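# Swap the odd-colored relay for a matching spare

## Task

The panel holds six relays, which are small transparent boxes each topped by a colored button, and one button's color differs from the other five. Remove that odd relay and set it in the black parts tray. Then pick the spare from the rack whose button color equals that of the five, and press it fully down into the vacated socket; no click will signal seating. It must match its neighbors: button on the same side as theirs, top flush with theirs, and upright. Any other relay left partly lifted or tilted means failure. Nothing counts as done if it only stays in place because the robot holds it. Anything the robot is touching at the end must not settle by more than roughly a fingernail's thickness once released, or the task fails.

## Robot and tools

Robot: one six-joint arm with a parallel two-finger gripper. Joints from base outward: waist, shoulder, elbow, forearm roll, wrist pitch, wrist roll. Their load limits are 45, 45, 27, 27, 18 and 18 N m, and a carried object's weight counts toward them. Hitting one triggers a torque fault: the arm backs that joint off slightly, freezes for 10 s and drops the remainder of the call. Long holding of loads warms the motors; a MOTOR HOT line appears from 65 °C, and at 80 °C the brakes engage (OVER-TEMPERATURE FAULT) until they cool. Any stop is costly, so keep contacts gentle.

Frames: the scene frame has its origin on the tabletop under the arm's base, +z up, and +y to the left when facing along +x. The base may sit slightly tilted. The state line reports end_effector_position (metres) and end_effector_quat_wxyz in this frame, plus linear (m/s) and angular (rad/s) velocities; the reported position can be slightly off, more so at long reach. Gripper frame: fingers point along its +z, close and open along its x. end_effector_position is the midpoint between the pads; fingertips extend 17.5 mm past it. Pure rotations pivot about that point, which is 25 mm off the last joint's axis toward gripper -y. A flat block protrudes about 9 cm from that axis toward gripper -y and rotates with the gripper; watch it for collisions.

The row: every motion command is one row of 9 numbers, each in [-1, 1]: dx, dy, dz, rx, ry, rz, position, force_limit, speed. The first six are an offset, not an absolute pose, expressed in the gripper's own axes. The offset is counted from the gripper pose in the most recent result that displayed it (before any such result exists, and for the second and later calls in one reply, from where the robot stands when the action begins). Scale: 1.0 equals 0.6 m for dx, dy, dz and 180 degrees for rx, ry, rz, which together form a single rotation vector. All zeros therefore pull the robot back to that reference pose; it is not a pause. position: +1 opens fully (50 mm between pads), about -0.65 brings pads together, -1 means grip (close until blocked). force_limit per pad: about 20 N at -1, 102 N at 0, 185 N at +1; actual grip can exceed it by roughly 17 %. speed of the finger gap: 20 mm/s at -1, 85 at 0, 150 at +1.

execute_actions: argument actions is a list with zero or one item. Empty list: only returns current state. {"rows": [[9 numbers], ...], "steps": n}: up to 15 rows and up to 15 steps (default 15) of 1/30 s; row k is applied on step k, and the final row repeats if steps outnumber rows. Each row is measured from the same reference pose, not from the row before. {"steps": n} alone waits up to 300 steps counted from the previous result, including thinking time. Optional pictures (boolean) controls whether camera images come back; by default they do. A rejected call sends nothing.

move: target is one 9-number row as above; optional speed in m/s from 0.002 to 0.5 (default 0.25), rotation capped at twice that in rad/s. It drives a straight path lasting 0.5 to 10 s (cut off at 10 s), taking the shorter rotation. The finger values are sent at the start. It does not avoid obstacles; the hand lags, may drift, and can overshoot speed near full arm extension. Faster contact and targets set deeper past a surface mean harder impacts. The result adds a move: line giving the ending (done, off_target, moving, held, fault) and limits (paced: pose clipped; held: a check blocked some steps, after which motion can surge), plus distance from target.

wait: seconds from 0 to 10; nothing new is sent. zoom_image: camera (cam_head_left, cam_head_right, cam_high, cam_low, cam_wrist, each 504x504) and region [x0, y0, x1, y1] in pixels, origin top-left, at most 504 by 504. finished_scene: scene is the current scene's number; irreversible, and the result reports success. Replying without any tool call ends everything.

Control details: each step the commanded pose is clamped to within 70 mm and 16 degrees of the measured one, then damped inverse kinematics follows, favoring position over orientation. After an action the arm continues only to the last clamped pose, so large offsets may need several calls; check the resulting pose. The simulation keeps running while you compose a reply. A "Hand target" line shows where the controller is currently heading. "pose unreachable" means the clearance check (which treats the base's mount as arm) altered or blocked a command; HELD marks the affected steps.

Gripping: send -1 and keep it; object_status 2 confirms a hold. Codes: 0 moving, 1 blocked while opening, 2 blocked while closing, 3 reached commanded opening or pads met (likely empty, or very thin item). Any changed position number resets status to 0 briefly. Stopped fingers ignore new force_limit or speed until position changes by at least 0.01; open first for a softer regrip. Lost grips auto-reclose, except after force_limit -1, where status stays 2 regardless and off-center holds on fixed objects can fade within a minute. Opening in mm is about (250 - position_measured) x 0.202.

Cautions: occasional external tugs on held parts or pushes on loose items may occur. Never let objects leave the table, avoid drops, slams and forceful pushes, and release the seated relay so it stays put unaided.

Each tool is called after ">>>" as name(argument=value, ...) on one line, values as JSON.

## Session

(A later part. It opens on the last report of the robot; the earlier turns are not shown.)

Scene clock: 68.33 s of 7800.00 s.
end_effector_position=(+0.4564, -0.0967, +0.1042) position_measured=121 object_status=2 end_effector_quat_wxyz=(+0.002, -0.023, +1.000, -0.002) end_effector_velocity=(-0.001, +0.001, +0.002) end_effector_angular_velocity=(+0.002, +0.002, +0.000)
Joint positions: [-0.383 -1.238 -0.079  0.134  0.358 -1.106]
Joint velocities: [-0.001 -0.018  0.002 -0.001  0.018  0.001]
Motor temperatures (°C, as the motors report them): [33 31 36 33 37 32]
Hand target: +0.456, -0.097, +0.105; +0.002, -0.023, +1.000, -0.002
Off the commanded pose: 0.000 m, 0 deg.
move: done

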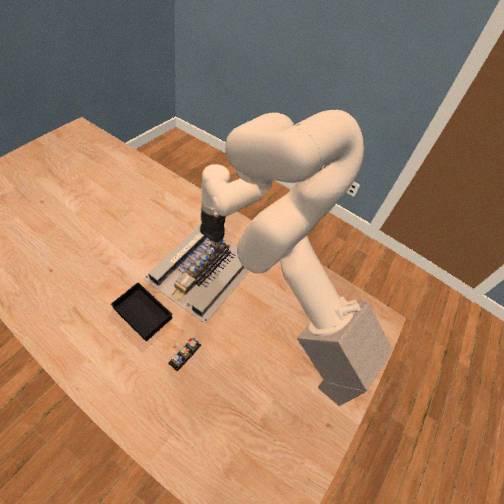

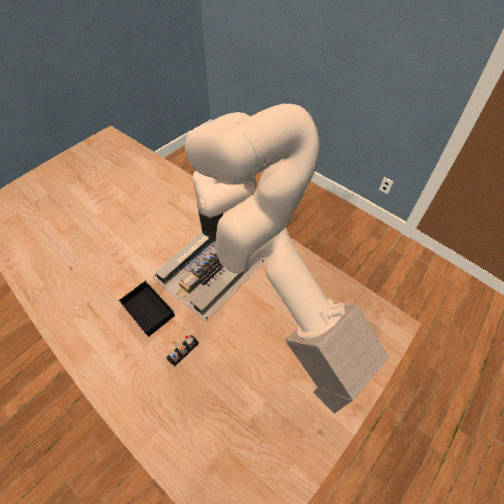

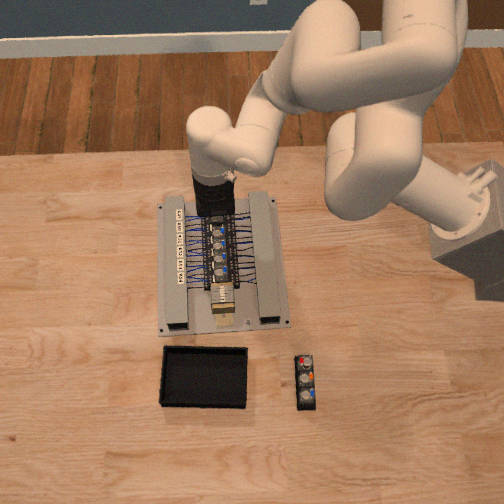

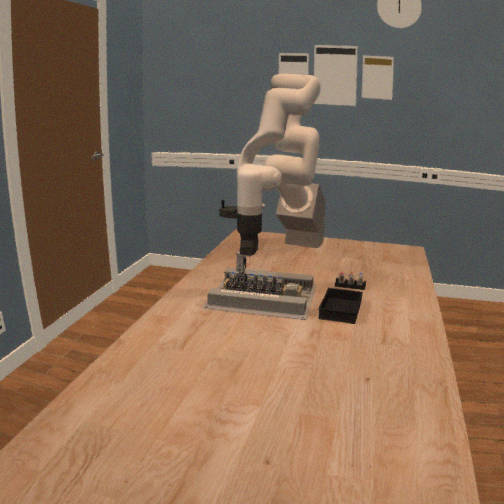

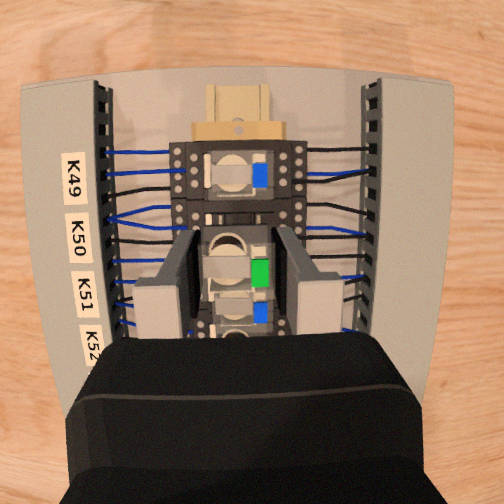

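>>> move(target=[0,0,-0.09,0,0,0,-1,0,-0.5], speed=0.08)

>>> move(target=[-0.03,0.58,0,0,0,0,-1,0,-0.5], speed=0.12)

Scene clock: 75.17 s of 7800.00 s.
end_effector_position=(+0.4564, -0.0964, +0.1580) position_measured=121 object_status=2 end_effector_quat_wxyz=(+0.001, -0.023, +1.000, -0.002) end_effector_velocity=(-0.001, -0.000, +0.003) end_effector_angular_velocity=(-0.002, +0.001, +0.002)
Joint positions: [-0.425 -1.526 -0.103  0.131  0.672 -1.108]
Joint velocities: [-0.004 -0.017 -0.    -0.001  0.017 -0.002]
Motor temperatures (°C, as the motors report them): [33 31 36 33 37 32]
Hand target: +0.456, -0.096, +0.158; +0.002, -0.023, +1.000, -0.002
Off the commanded pose: 0.000 m, 0 deg.
After step 90, 2.57 s passed at rest.
move: done

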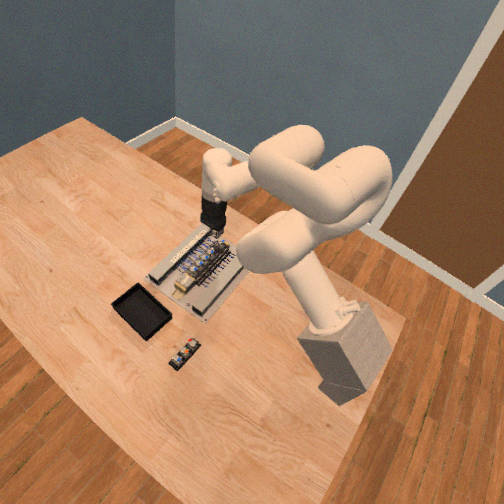

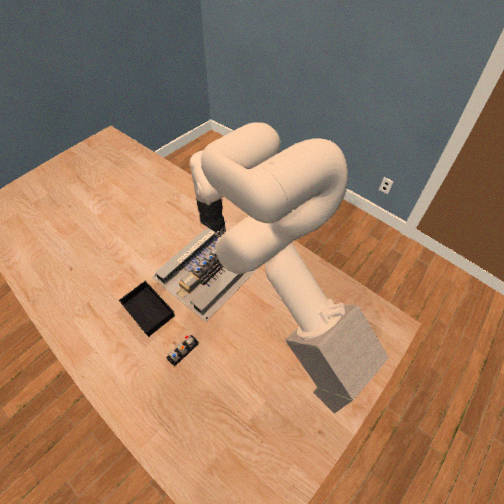

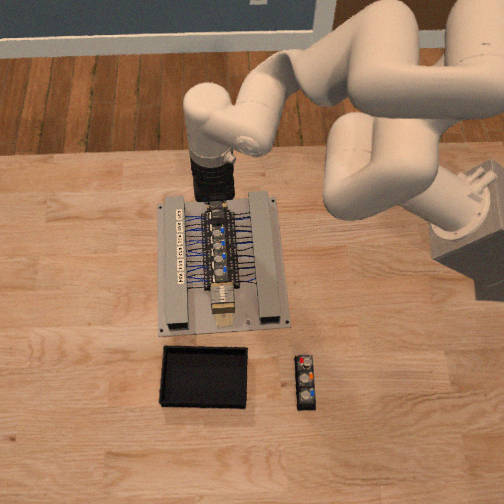

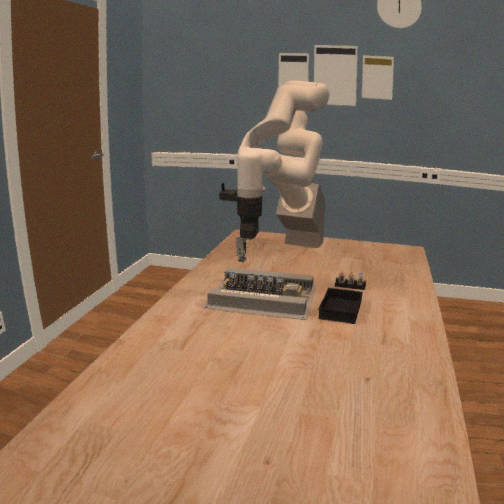

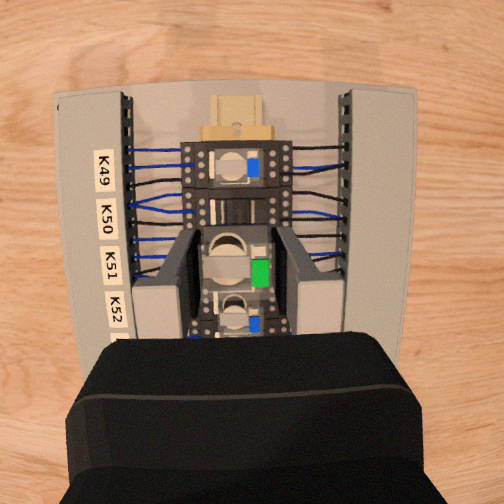

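Scene clock: 78.63 s of 7800.00 s.
end_effector_position=(+0.4572, +0.2534, +0.1565) position_measured=121 object_status=2 end_effector_quat_wxyz=(-0.001, -0.023, +1.000, +0.001) end_effector_velocity=(+0.000, +0.003, -0.000) end_effector_angular_velocity=(-0.002, +0.001, -0.001)
Joint positions: [ 0.921 -0.448 -0.689 -1.082  1.068  0.826]
Joint velocities: [ 0.003  0.013 -0.01   0.001  0.003  0.004]
Motor temperatures (°C, as the motors report them): [33 31 36 33 37 32]
Hand target: +0.457, +0.254, +0.156; -0.001, -0.023, +1.000, +0.000
Off the commanded pose: 0.002 m, 0 deg.
move: done

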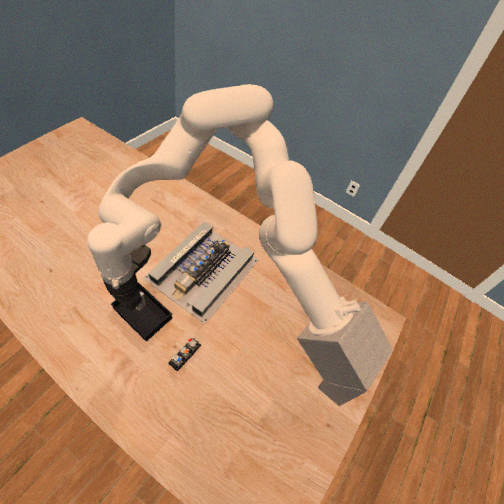

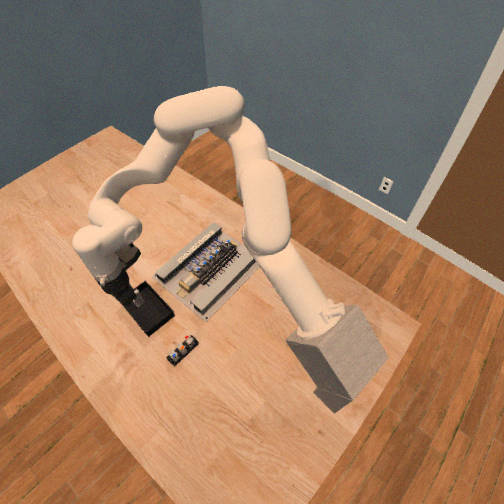

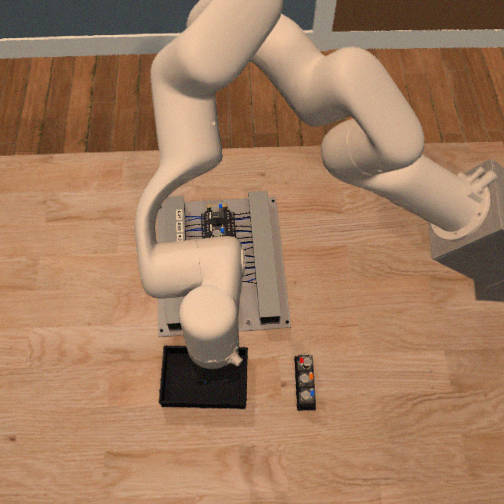

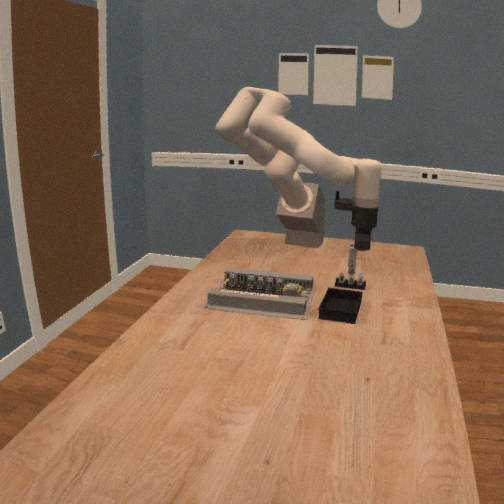

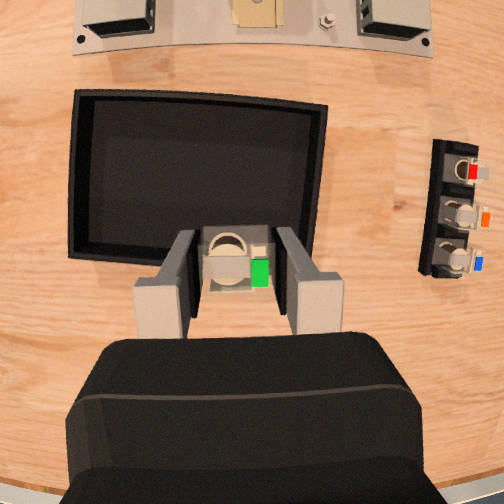

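>>> move(target=[-0.047,-0.035,0.165,0,0,0,-1,0,-0.5], speed=0.06)

Scene clock: 87.37 s of 7800.00 s.
end_effector_position=(+0.4863, +0.2334, +0.0576) position_measured=121 object_status=2 end_effector_quat_wxyz=(-0.001, -0.023, +1.000, +0.001) end_effector_velocity=(+0.001, -0.000, -0.002) end_effector_angular_velocity=(+0.000, -0.000, -0.002)
Joint positions: [ 0.587 -0.295 -0.724 -1.234  0.752  0.815]
Joint velocities: [-0.007  0.005 -0.004 -0.004 -0.006  0.002]
Motor temperatures (°C, as the motors report them): [33 31 36 33 37 32]
Hand target: +0.486, +0.233, +0.057; -0.001, -0.023, +1.000, +0.001
Off the commanded pose: 0.001 m, 0 deg.
After step 90, 3.50 s passed at rest.
move: done

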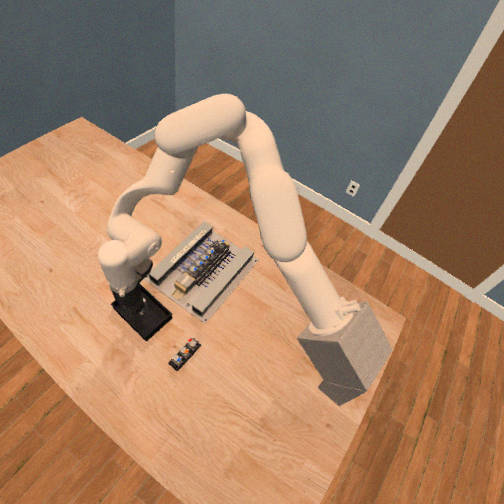

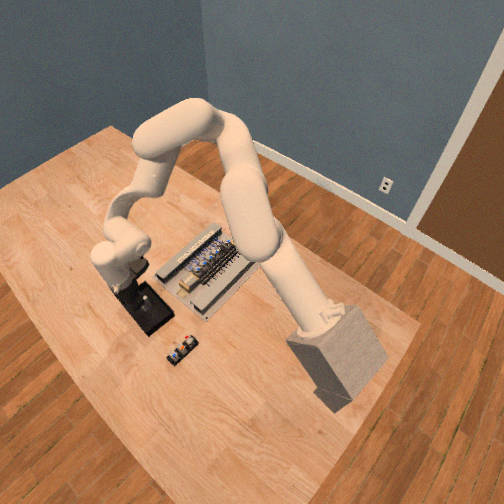

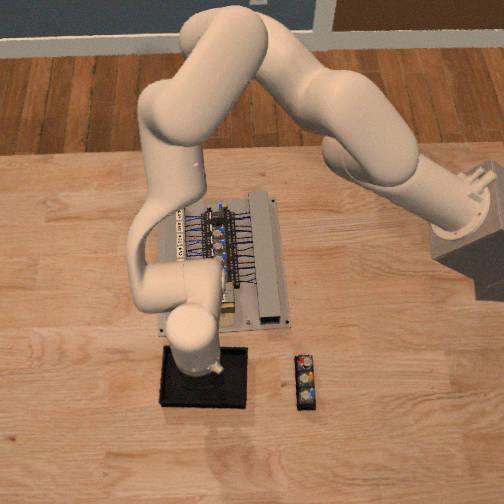

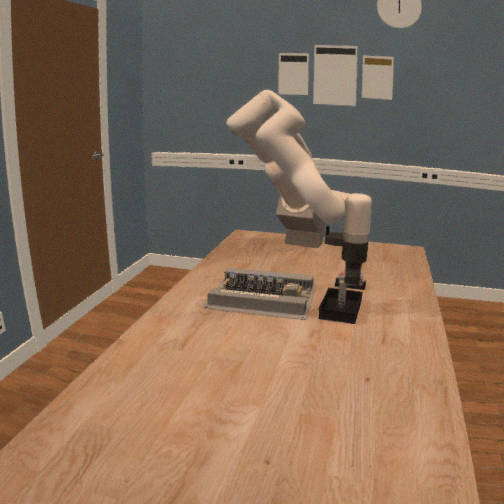

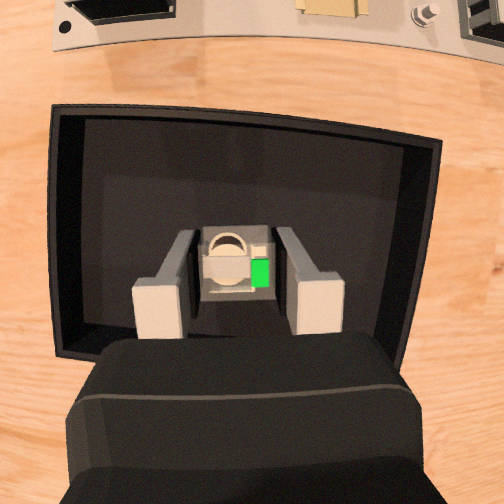

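>>> move(target=[0,0,0.008,0,0,0,-1,0,-0.5], speed=0.01)

>>> execute_actions(actions=[{"rows":[[0,0,0,0,0,0,1,0,0]],"steps":15}], pictures=false)

>>> move(target=[0,0,-0.14,0,0,0,1,0,0], speed=0.1)

>>> move(target=[0.258,0.08,0,0,0,0,1,0,0], speed=0.12)

Scene clock: 94.50 s of 7800.00 s.
end_effector_position=(+0.4862, +0.2334, +0.0531) position_measured=121 object_status=2 end_effector_quat_wxyz=(-0.001, -0.023, +1.000, +0.001) end_effector_velocity=(+0.000, +0.000, -0.002) end_effector_angular_velocity=(+0.001, +0.000, -0.002)
Joint positions: [ 0.577 -0.283 -0.728 -1.244  0.742  0.821]
Joint velocities: [-0.006  0.006 -0.004 -0.004 -0.007  0.004]
Motor temperatures (°C, as the motors report them): [33 31 35 33 37 32]
Hand target: +0.486, +0.233, +0.053; -0.001, -0.023, +1.000, +0.001
Off the commanded pose: 0.000 m, 0 deg.
After step 90, 3.43 s passed at rest.
move: done

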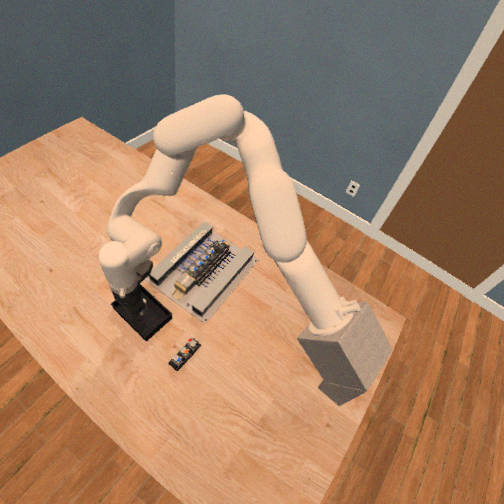

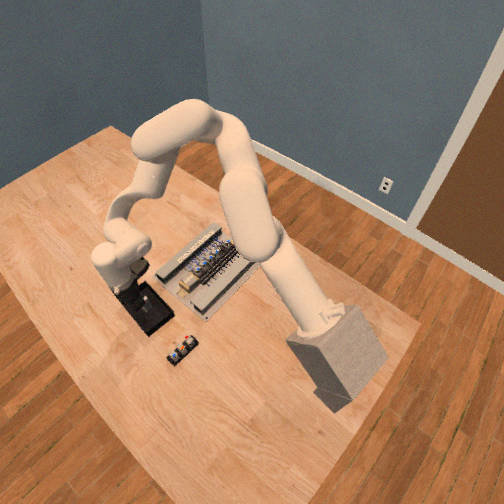

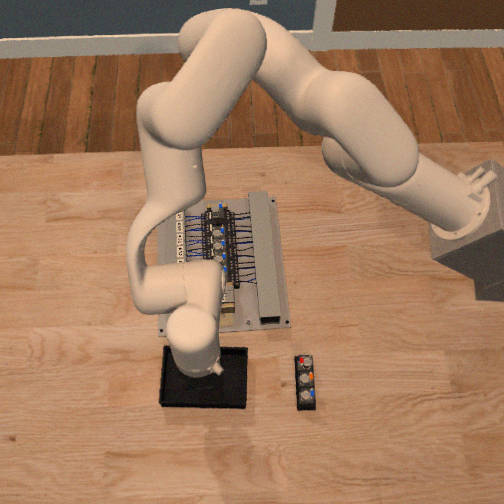

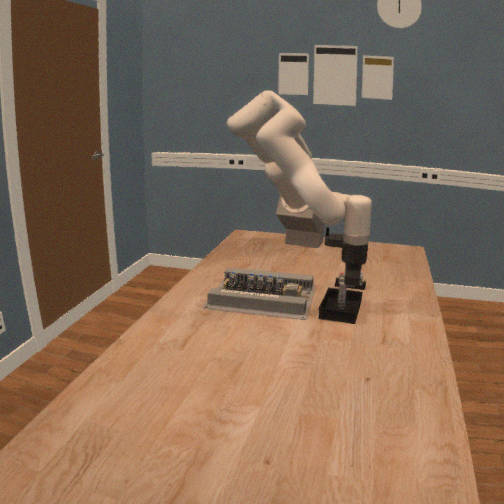

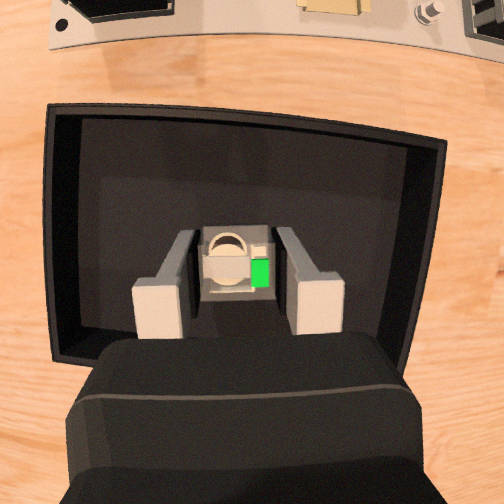

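Scene clock: 95.00 s of 7800.00 s.
end_effector_position=(+0.4863, +0.2334, +0.0531) position_measured=3 object_status=0 end_effector_quat_wxyz=(-0.001, -0.023, +1.000, +0.001) end_effector_velocity=(-0.001, -0.001, -0.000) end_effector_angular_velocity=(-0.002, +0.002, +0.001)
Joint positions: [ 0.577 -0.283 -0.728 -1.244  0.742  0.821]
Joint velocities: [-0.001  0.     0.002  0.     0.    -0.   ]
Motor temperatures (°C, as the motors report them): [33 31 35 33 37 32]
Hand target: +0.486, +0.233, +0.053; -0.001, -0.023, +1.000, +0.001
Off the commanded pose: 0.000 m, 0 deg.
Steps of this call (steps 1 to 15: all 15 steps of this action). Readings (end_effector_position | what the end effector reports):
1: (+0.4863, +0.2334, +0.0530) | position_measured=114 object_status=0
2: (+0.4863, +0.2334, +0.0530) | position_measured=99 object_status=0
4: (+0.4863, +0.2334, +0.0530) | position_measured=71 object_status=0
8: (+0.4863, +0.2334, +0.0531) | position_measured=15 object_status=0
15: the state above

Scene clock: 96.63 s of 7800.00 s.
end_effector_position=(+0.4863, +0.2336, +0.1369) position_measured=3 object_status=3 end_effector_quat_wxyz=(-0.001, -0.023, +1.000, +0.001) end_effector_velocity=(+0.001, +0.000, +0.003) end_effector_angular_velocity=(+0.000, -0.001, -0.000)
Joint positions: [ 0.792 -0.472 -0.695 -1.085  0.978  0.731]
Joint velocities: [ 0.008 -0.005 -0.001  0.003  0.009 -0.001]
Motor temperatures (°C, as the motors report them): [33 31 35 33 37 32]
Hand target: +0.486, +0.234, +0.137; -0.001, -0.023, +1.000, +0.001
Off the commanded pose: 0.000 m, 0 deg.
move: done

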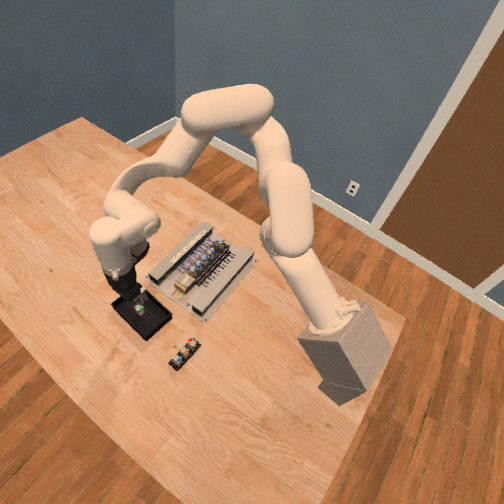

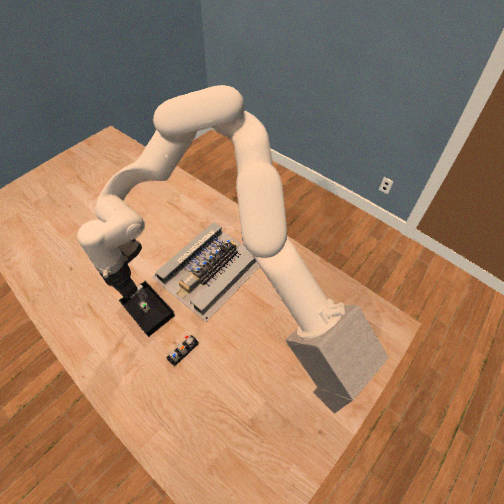

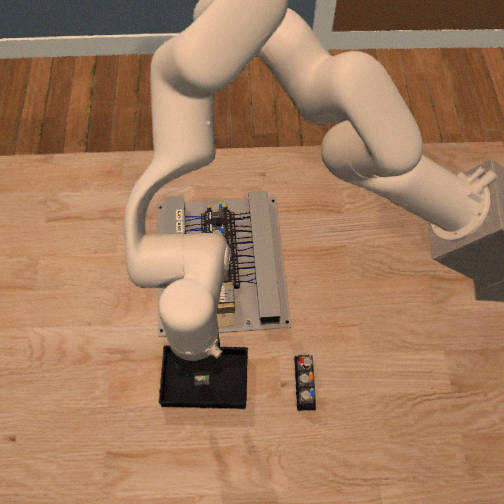

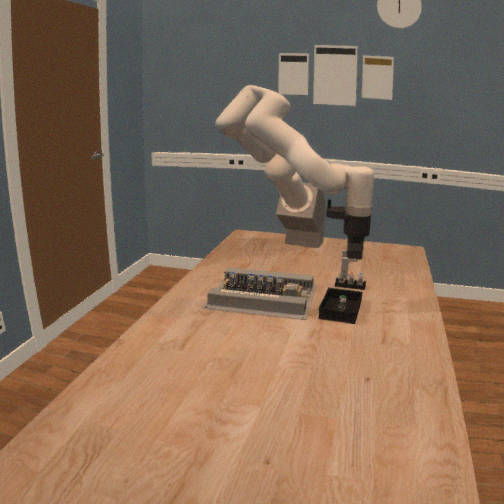

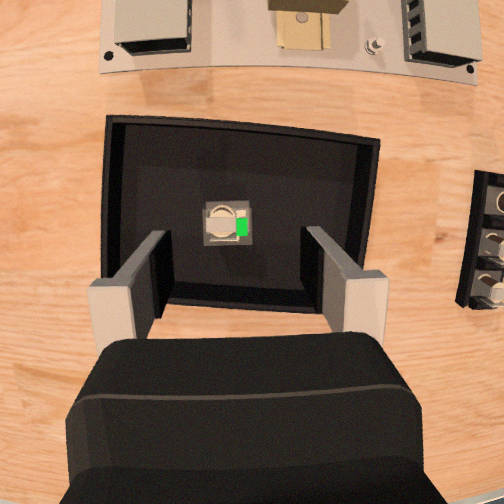

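Scene clock: 98.53 s of 7800.00 s.
end_effector_position=(+0.3292, +0.2746, +0.1371) position_measured=3 object_status=3 end_effector_quat_wxyz=(-0.002, -0.023, +1.000, +0.000) end_effector_velocity=(-0.002, +0.001, -0.000) end_effector_angular_velocity=(-0.001, -0.002, -0.000)
Joint positions: [ 1.088 -0.282 -0.539 -1.179  1.06   1.22 ]
Joint velocities: [ 0.004  0.008 -0.002 -0.002  0.002  0.009]
Motor temperatures (°C, as the motors report them): [33 31 35 33 37 32]
Hand target: +0.329, +0.275, +0.137; -0.002, -0.023, +1.000, +0.000
Off the commanded pose: 0.000 m, 0 deg.
move: done

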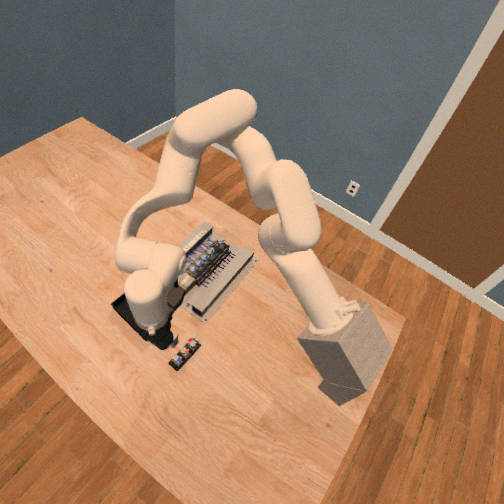

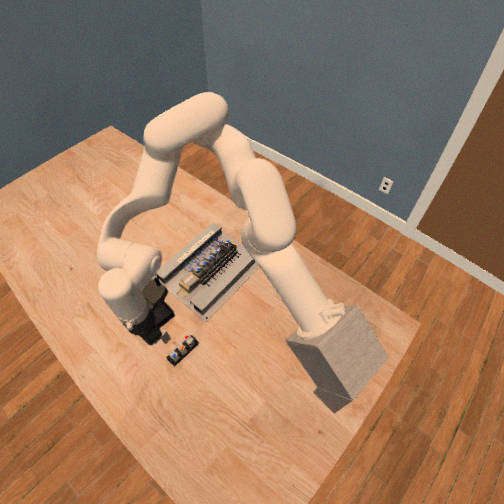

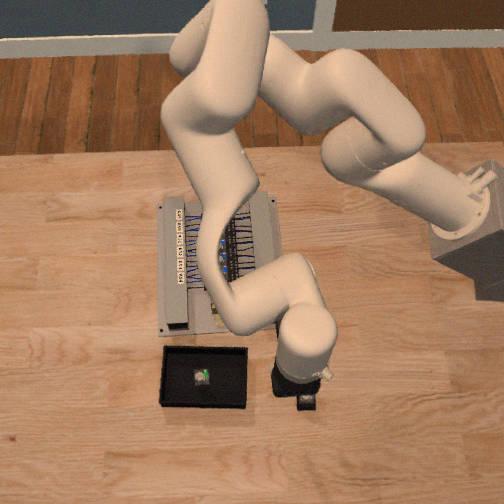

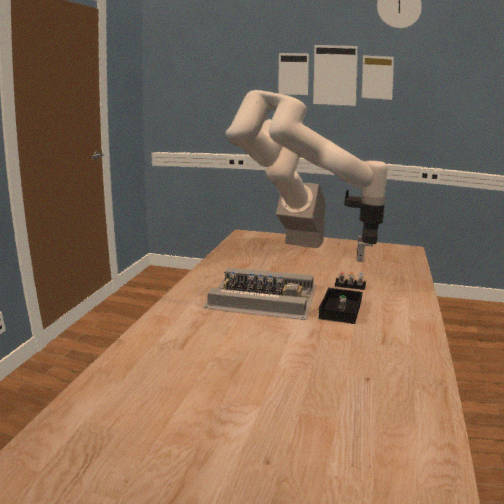

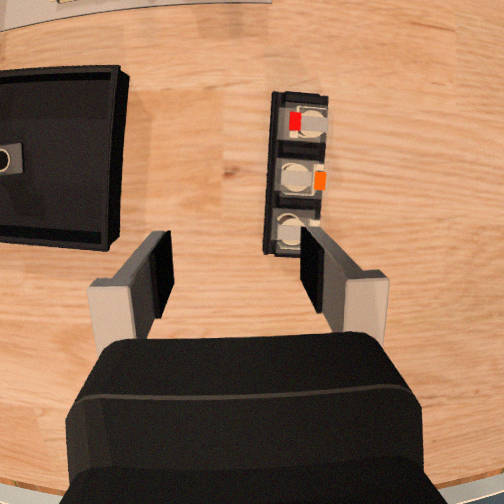

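>>> move(target=[0.048,0,0.075,0,0,0.03,1,0,0], speed=0.05)

Scene clock: 102.97 s of 7800.00 s.
end_effector_position=(+0.3004, +0.2731, +0.0924) position_measured=3 object_status=3 end_effector_quat_wxyz=(-0.002, +0.024, +1.000, +0.000) end_effector_velocity=(-0.001, +0.000, -0.002) end_effector_angular_velocity=(+0.001, -0.001, -0.006)
Joint positions: [ 0.997 -0.158 -0.52  -1.318  0.956  1.451]
Joint velocities: [-0.004  0.007 -0.    -0.009 -0.004  0.015]
Motor temperatures (°C, as the motors report them): [33 31 35 33 37 32]
Hand target: +0.300, +0.273, +0.092; -0.002, +0.025, +1.000, -0.000
Off the commanded pose: 0.000 m, 0 deg.
move: done

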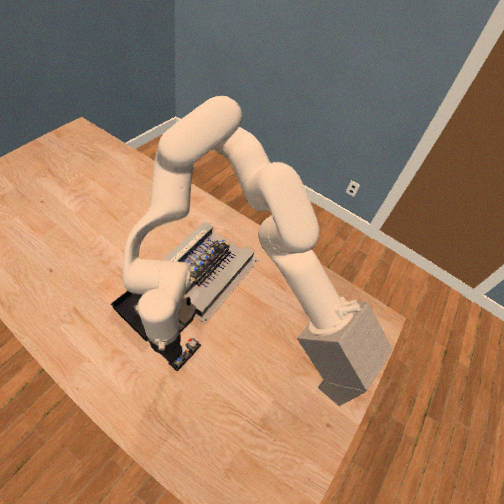

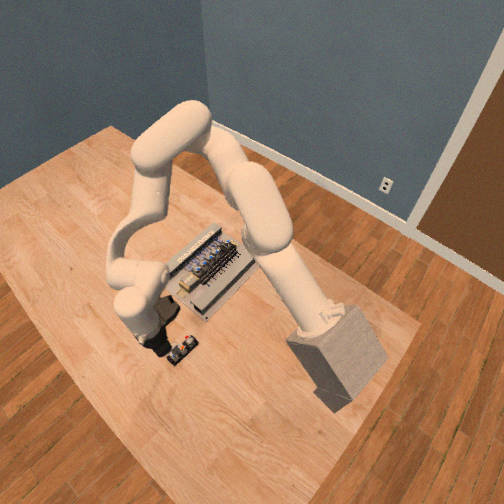

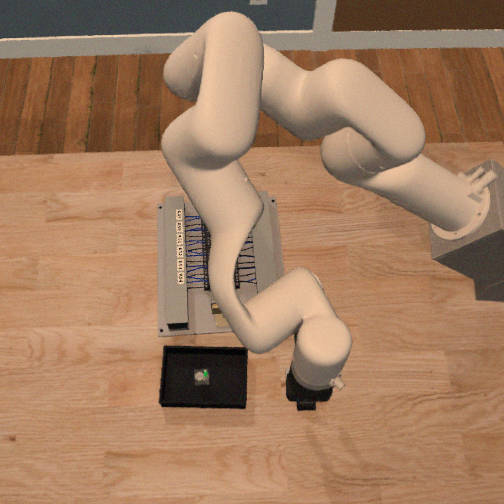

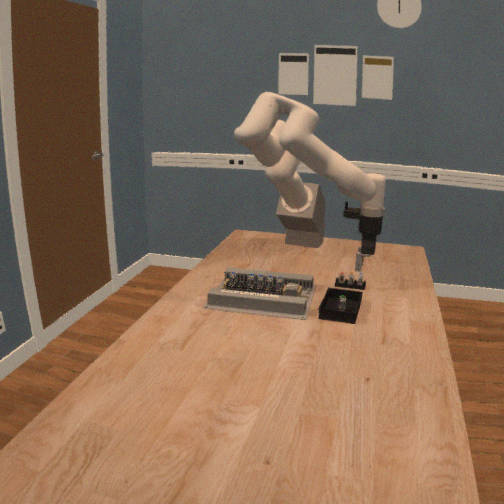

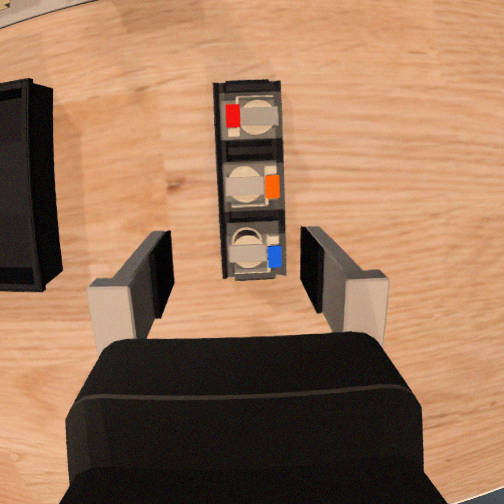

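>>> move(target=[0.011,0.004,0.06,0,0,-0.008,1,0,0], speed=0.025)

Scene clock: 107.67 s of 7800.00 s.
end_effector_position=(+0.2939, +0.2757, +0.0566) position_measured=3 object_status=3 end_effector_quat_wxyz=(-0.002, +0.012, +1.000, -0.000) end_effector_velocity=(-0.000, +0.001, -0.002) end_effector_angular_velocity=(+0.001, -0.000, +0.001)
Joint positions: [ 0.912 -0.05  -0.552 -1.436  0.891  1.508]
Joint velocities: [-0.004  0.007 -0.003 -0.007 -0.003  0.005]
Motor temperatures (°C, as the motors report them): [34 31 35 33 37 32]
Hand target: +0.294, +0.276, +0.056; -0.002, +0.012, +1.000, -0.000
Off the commanded pose: 0.000 m, 0 deg.
move: done

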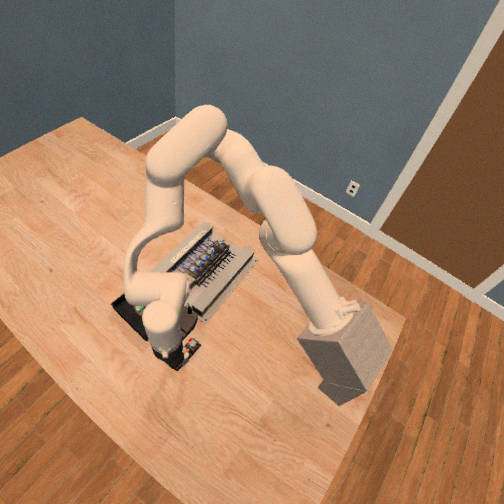

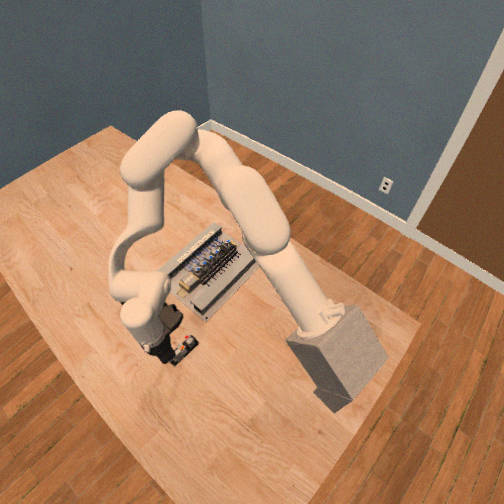

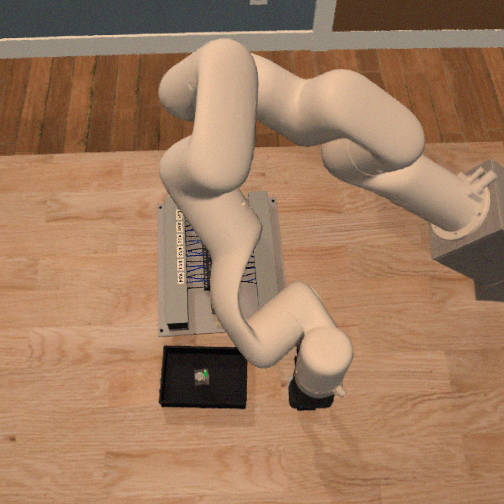

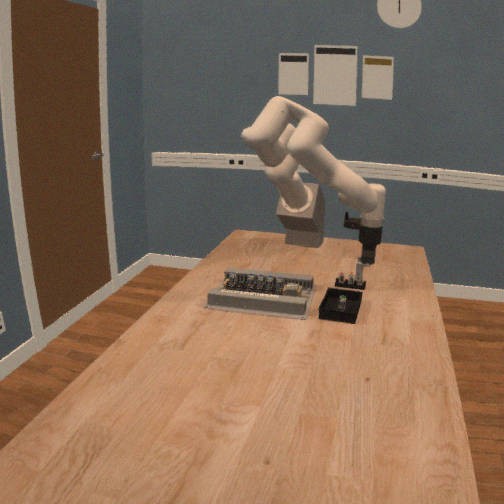

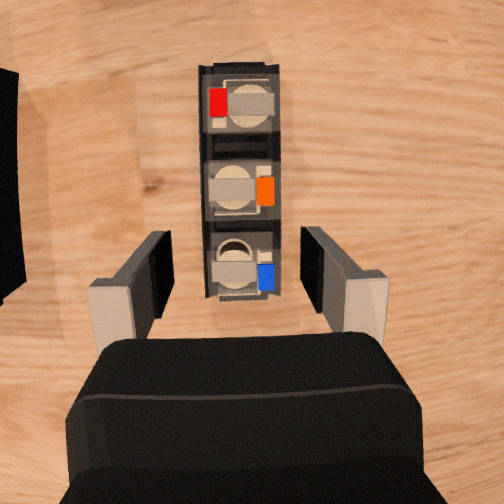

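>>> move(target=[0.002,0.006,0.013,0,0,0,1,0,0], speed=0.015)

Scene clock: 123.80 s of 7800.00 s.
end_effector_position=(+0.2928, +0.2792, +0.0490) position_measured=3 object_status=3 end_effector_quat_wxyz=(-0.002, +0.012, +1.000, -0.000) end_effector_velocity=(+0.000, +0.001, -0.002) end_effector_angular_velocity=(+0.000, -0.001, -0.000)
Joint positions: [ 0.898 -0.017 -0.571 -1.457  0.882  1.524]
Joint velocities: [-0.004  0.009 -0.005 -0.007 -0.002  0.005]
Motor temperatures (°C, as the motors report them): [34 31 34 33 37 32]
Hand target: +0.293, +0.279, +0.049; -0.002, +0.012, +1.000, -0.000
Off the commanded pose: 0.000 m, 0 deg.
After step 90, 12.27 s passed at rest.
move: done

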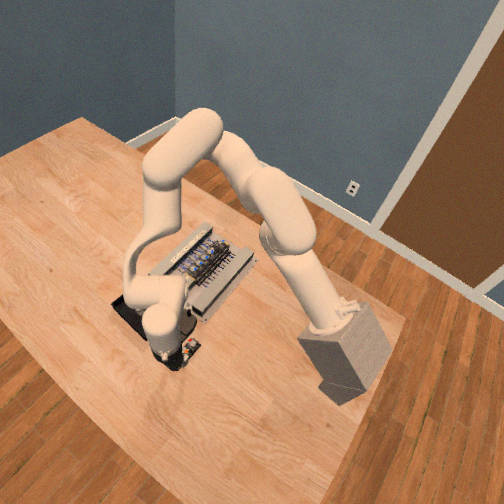

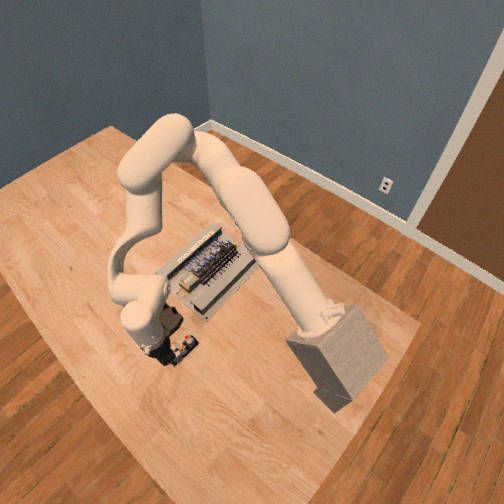

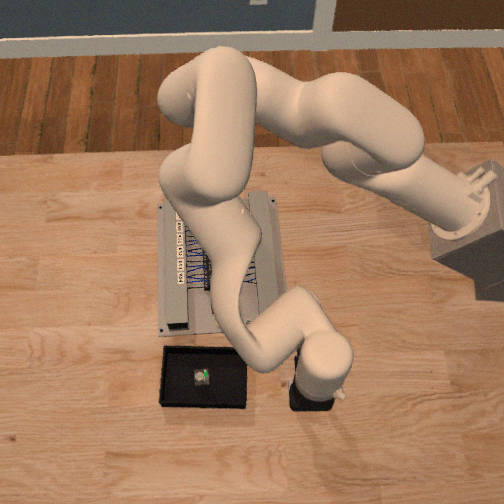

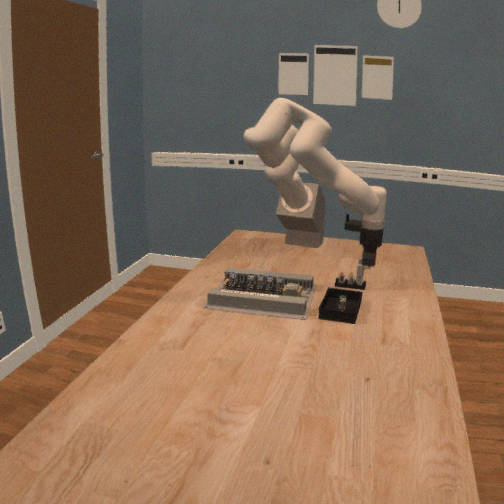

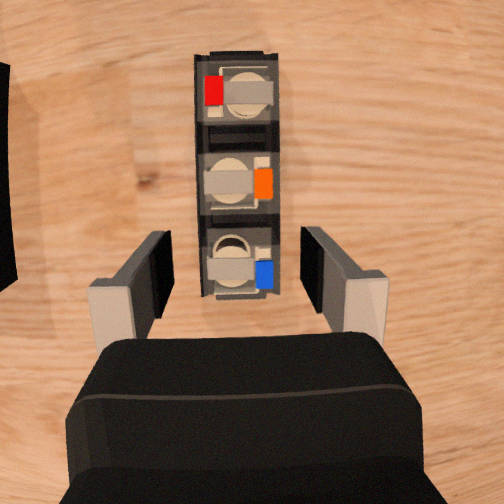

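>>> execute_actions(actions=[{"rows":[[0,0,0,0,0,0,-1,0,-0.5]],"steps":15}])

Scene clock: 126.77 s of 7800.00 s.
end_effector_position=(+0.2927, +0.2792, +0.0490) position_measured=122 object_status=0 end_effector_quat_wxyz=(-0.002, +0.012, +1.000, -0.000) end_effector_velocity=(+0.000, -0.000, -0.000) end_effector_angular_velocity=(-0.001, -0.000, +0.000)
Joint positions: [ 0.898 -0.017 -0.571 -1.457  0.882  1.524]
Joint velocities: [-0.     0.    -0.     0.     0.001 -0.   ]
Motor temperatures (°C, as the motors report them): [34 31 34 33 37 32]
Hand target: +0.293, +0.279, +0.049; -0.002, +0.012, +1.000, -0.000
Off the commanded pose: 0.000 m, 0 deg.
Steps of this call (steps 1 to 74: nothing new was sent; steps 75 to 89: all 15 steps of this action). Readings (end_effector_position | what the end effector reports):
75: (+0.2928, +0.2793, +0.0488) | position_measured=8 object_status=0
76: (+0.2928, +0.2793, +0.0488) | position_measured=17 object_status=0
78: (+0.2928, +0.2793, +0.0489) | position_measured=34 object_status=0
82: (+0.2928, +0.2792, +0.0490) | position_measured=69 object_status=0
89: the state above

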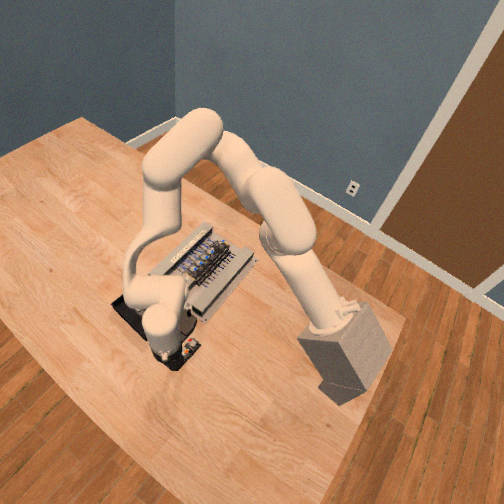

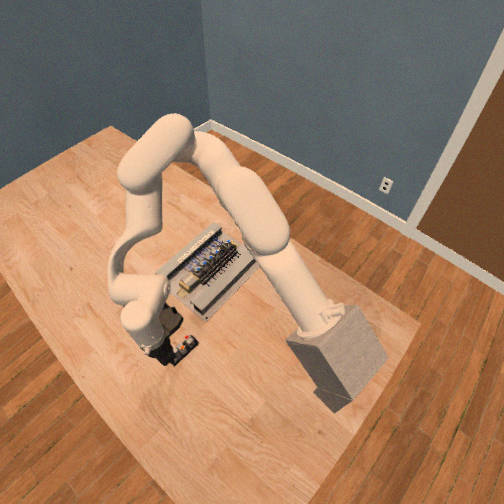

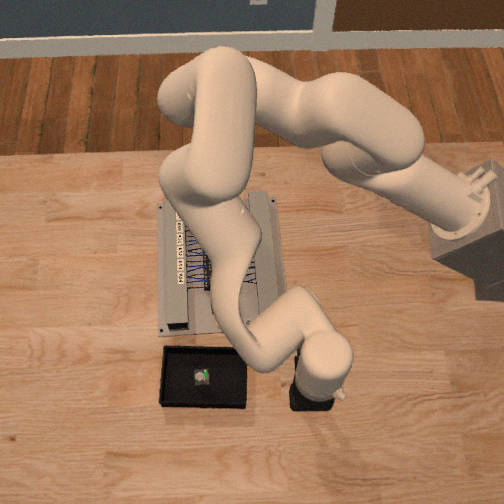

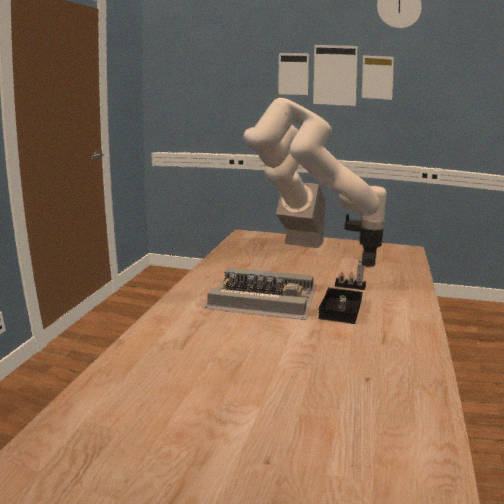

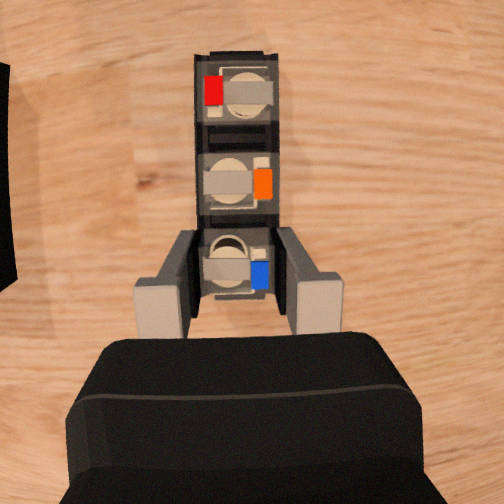

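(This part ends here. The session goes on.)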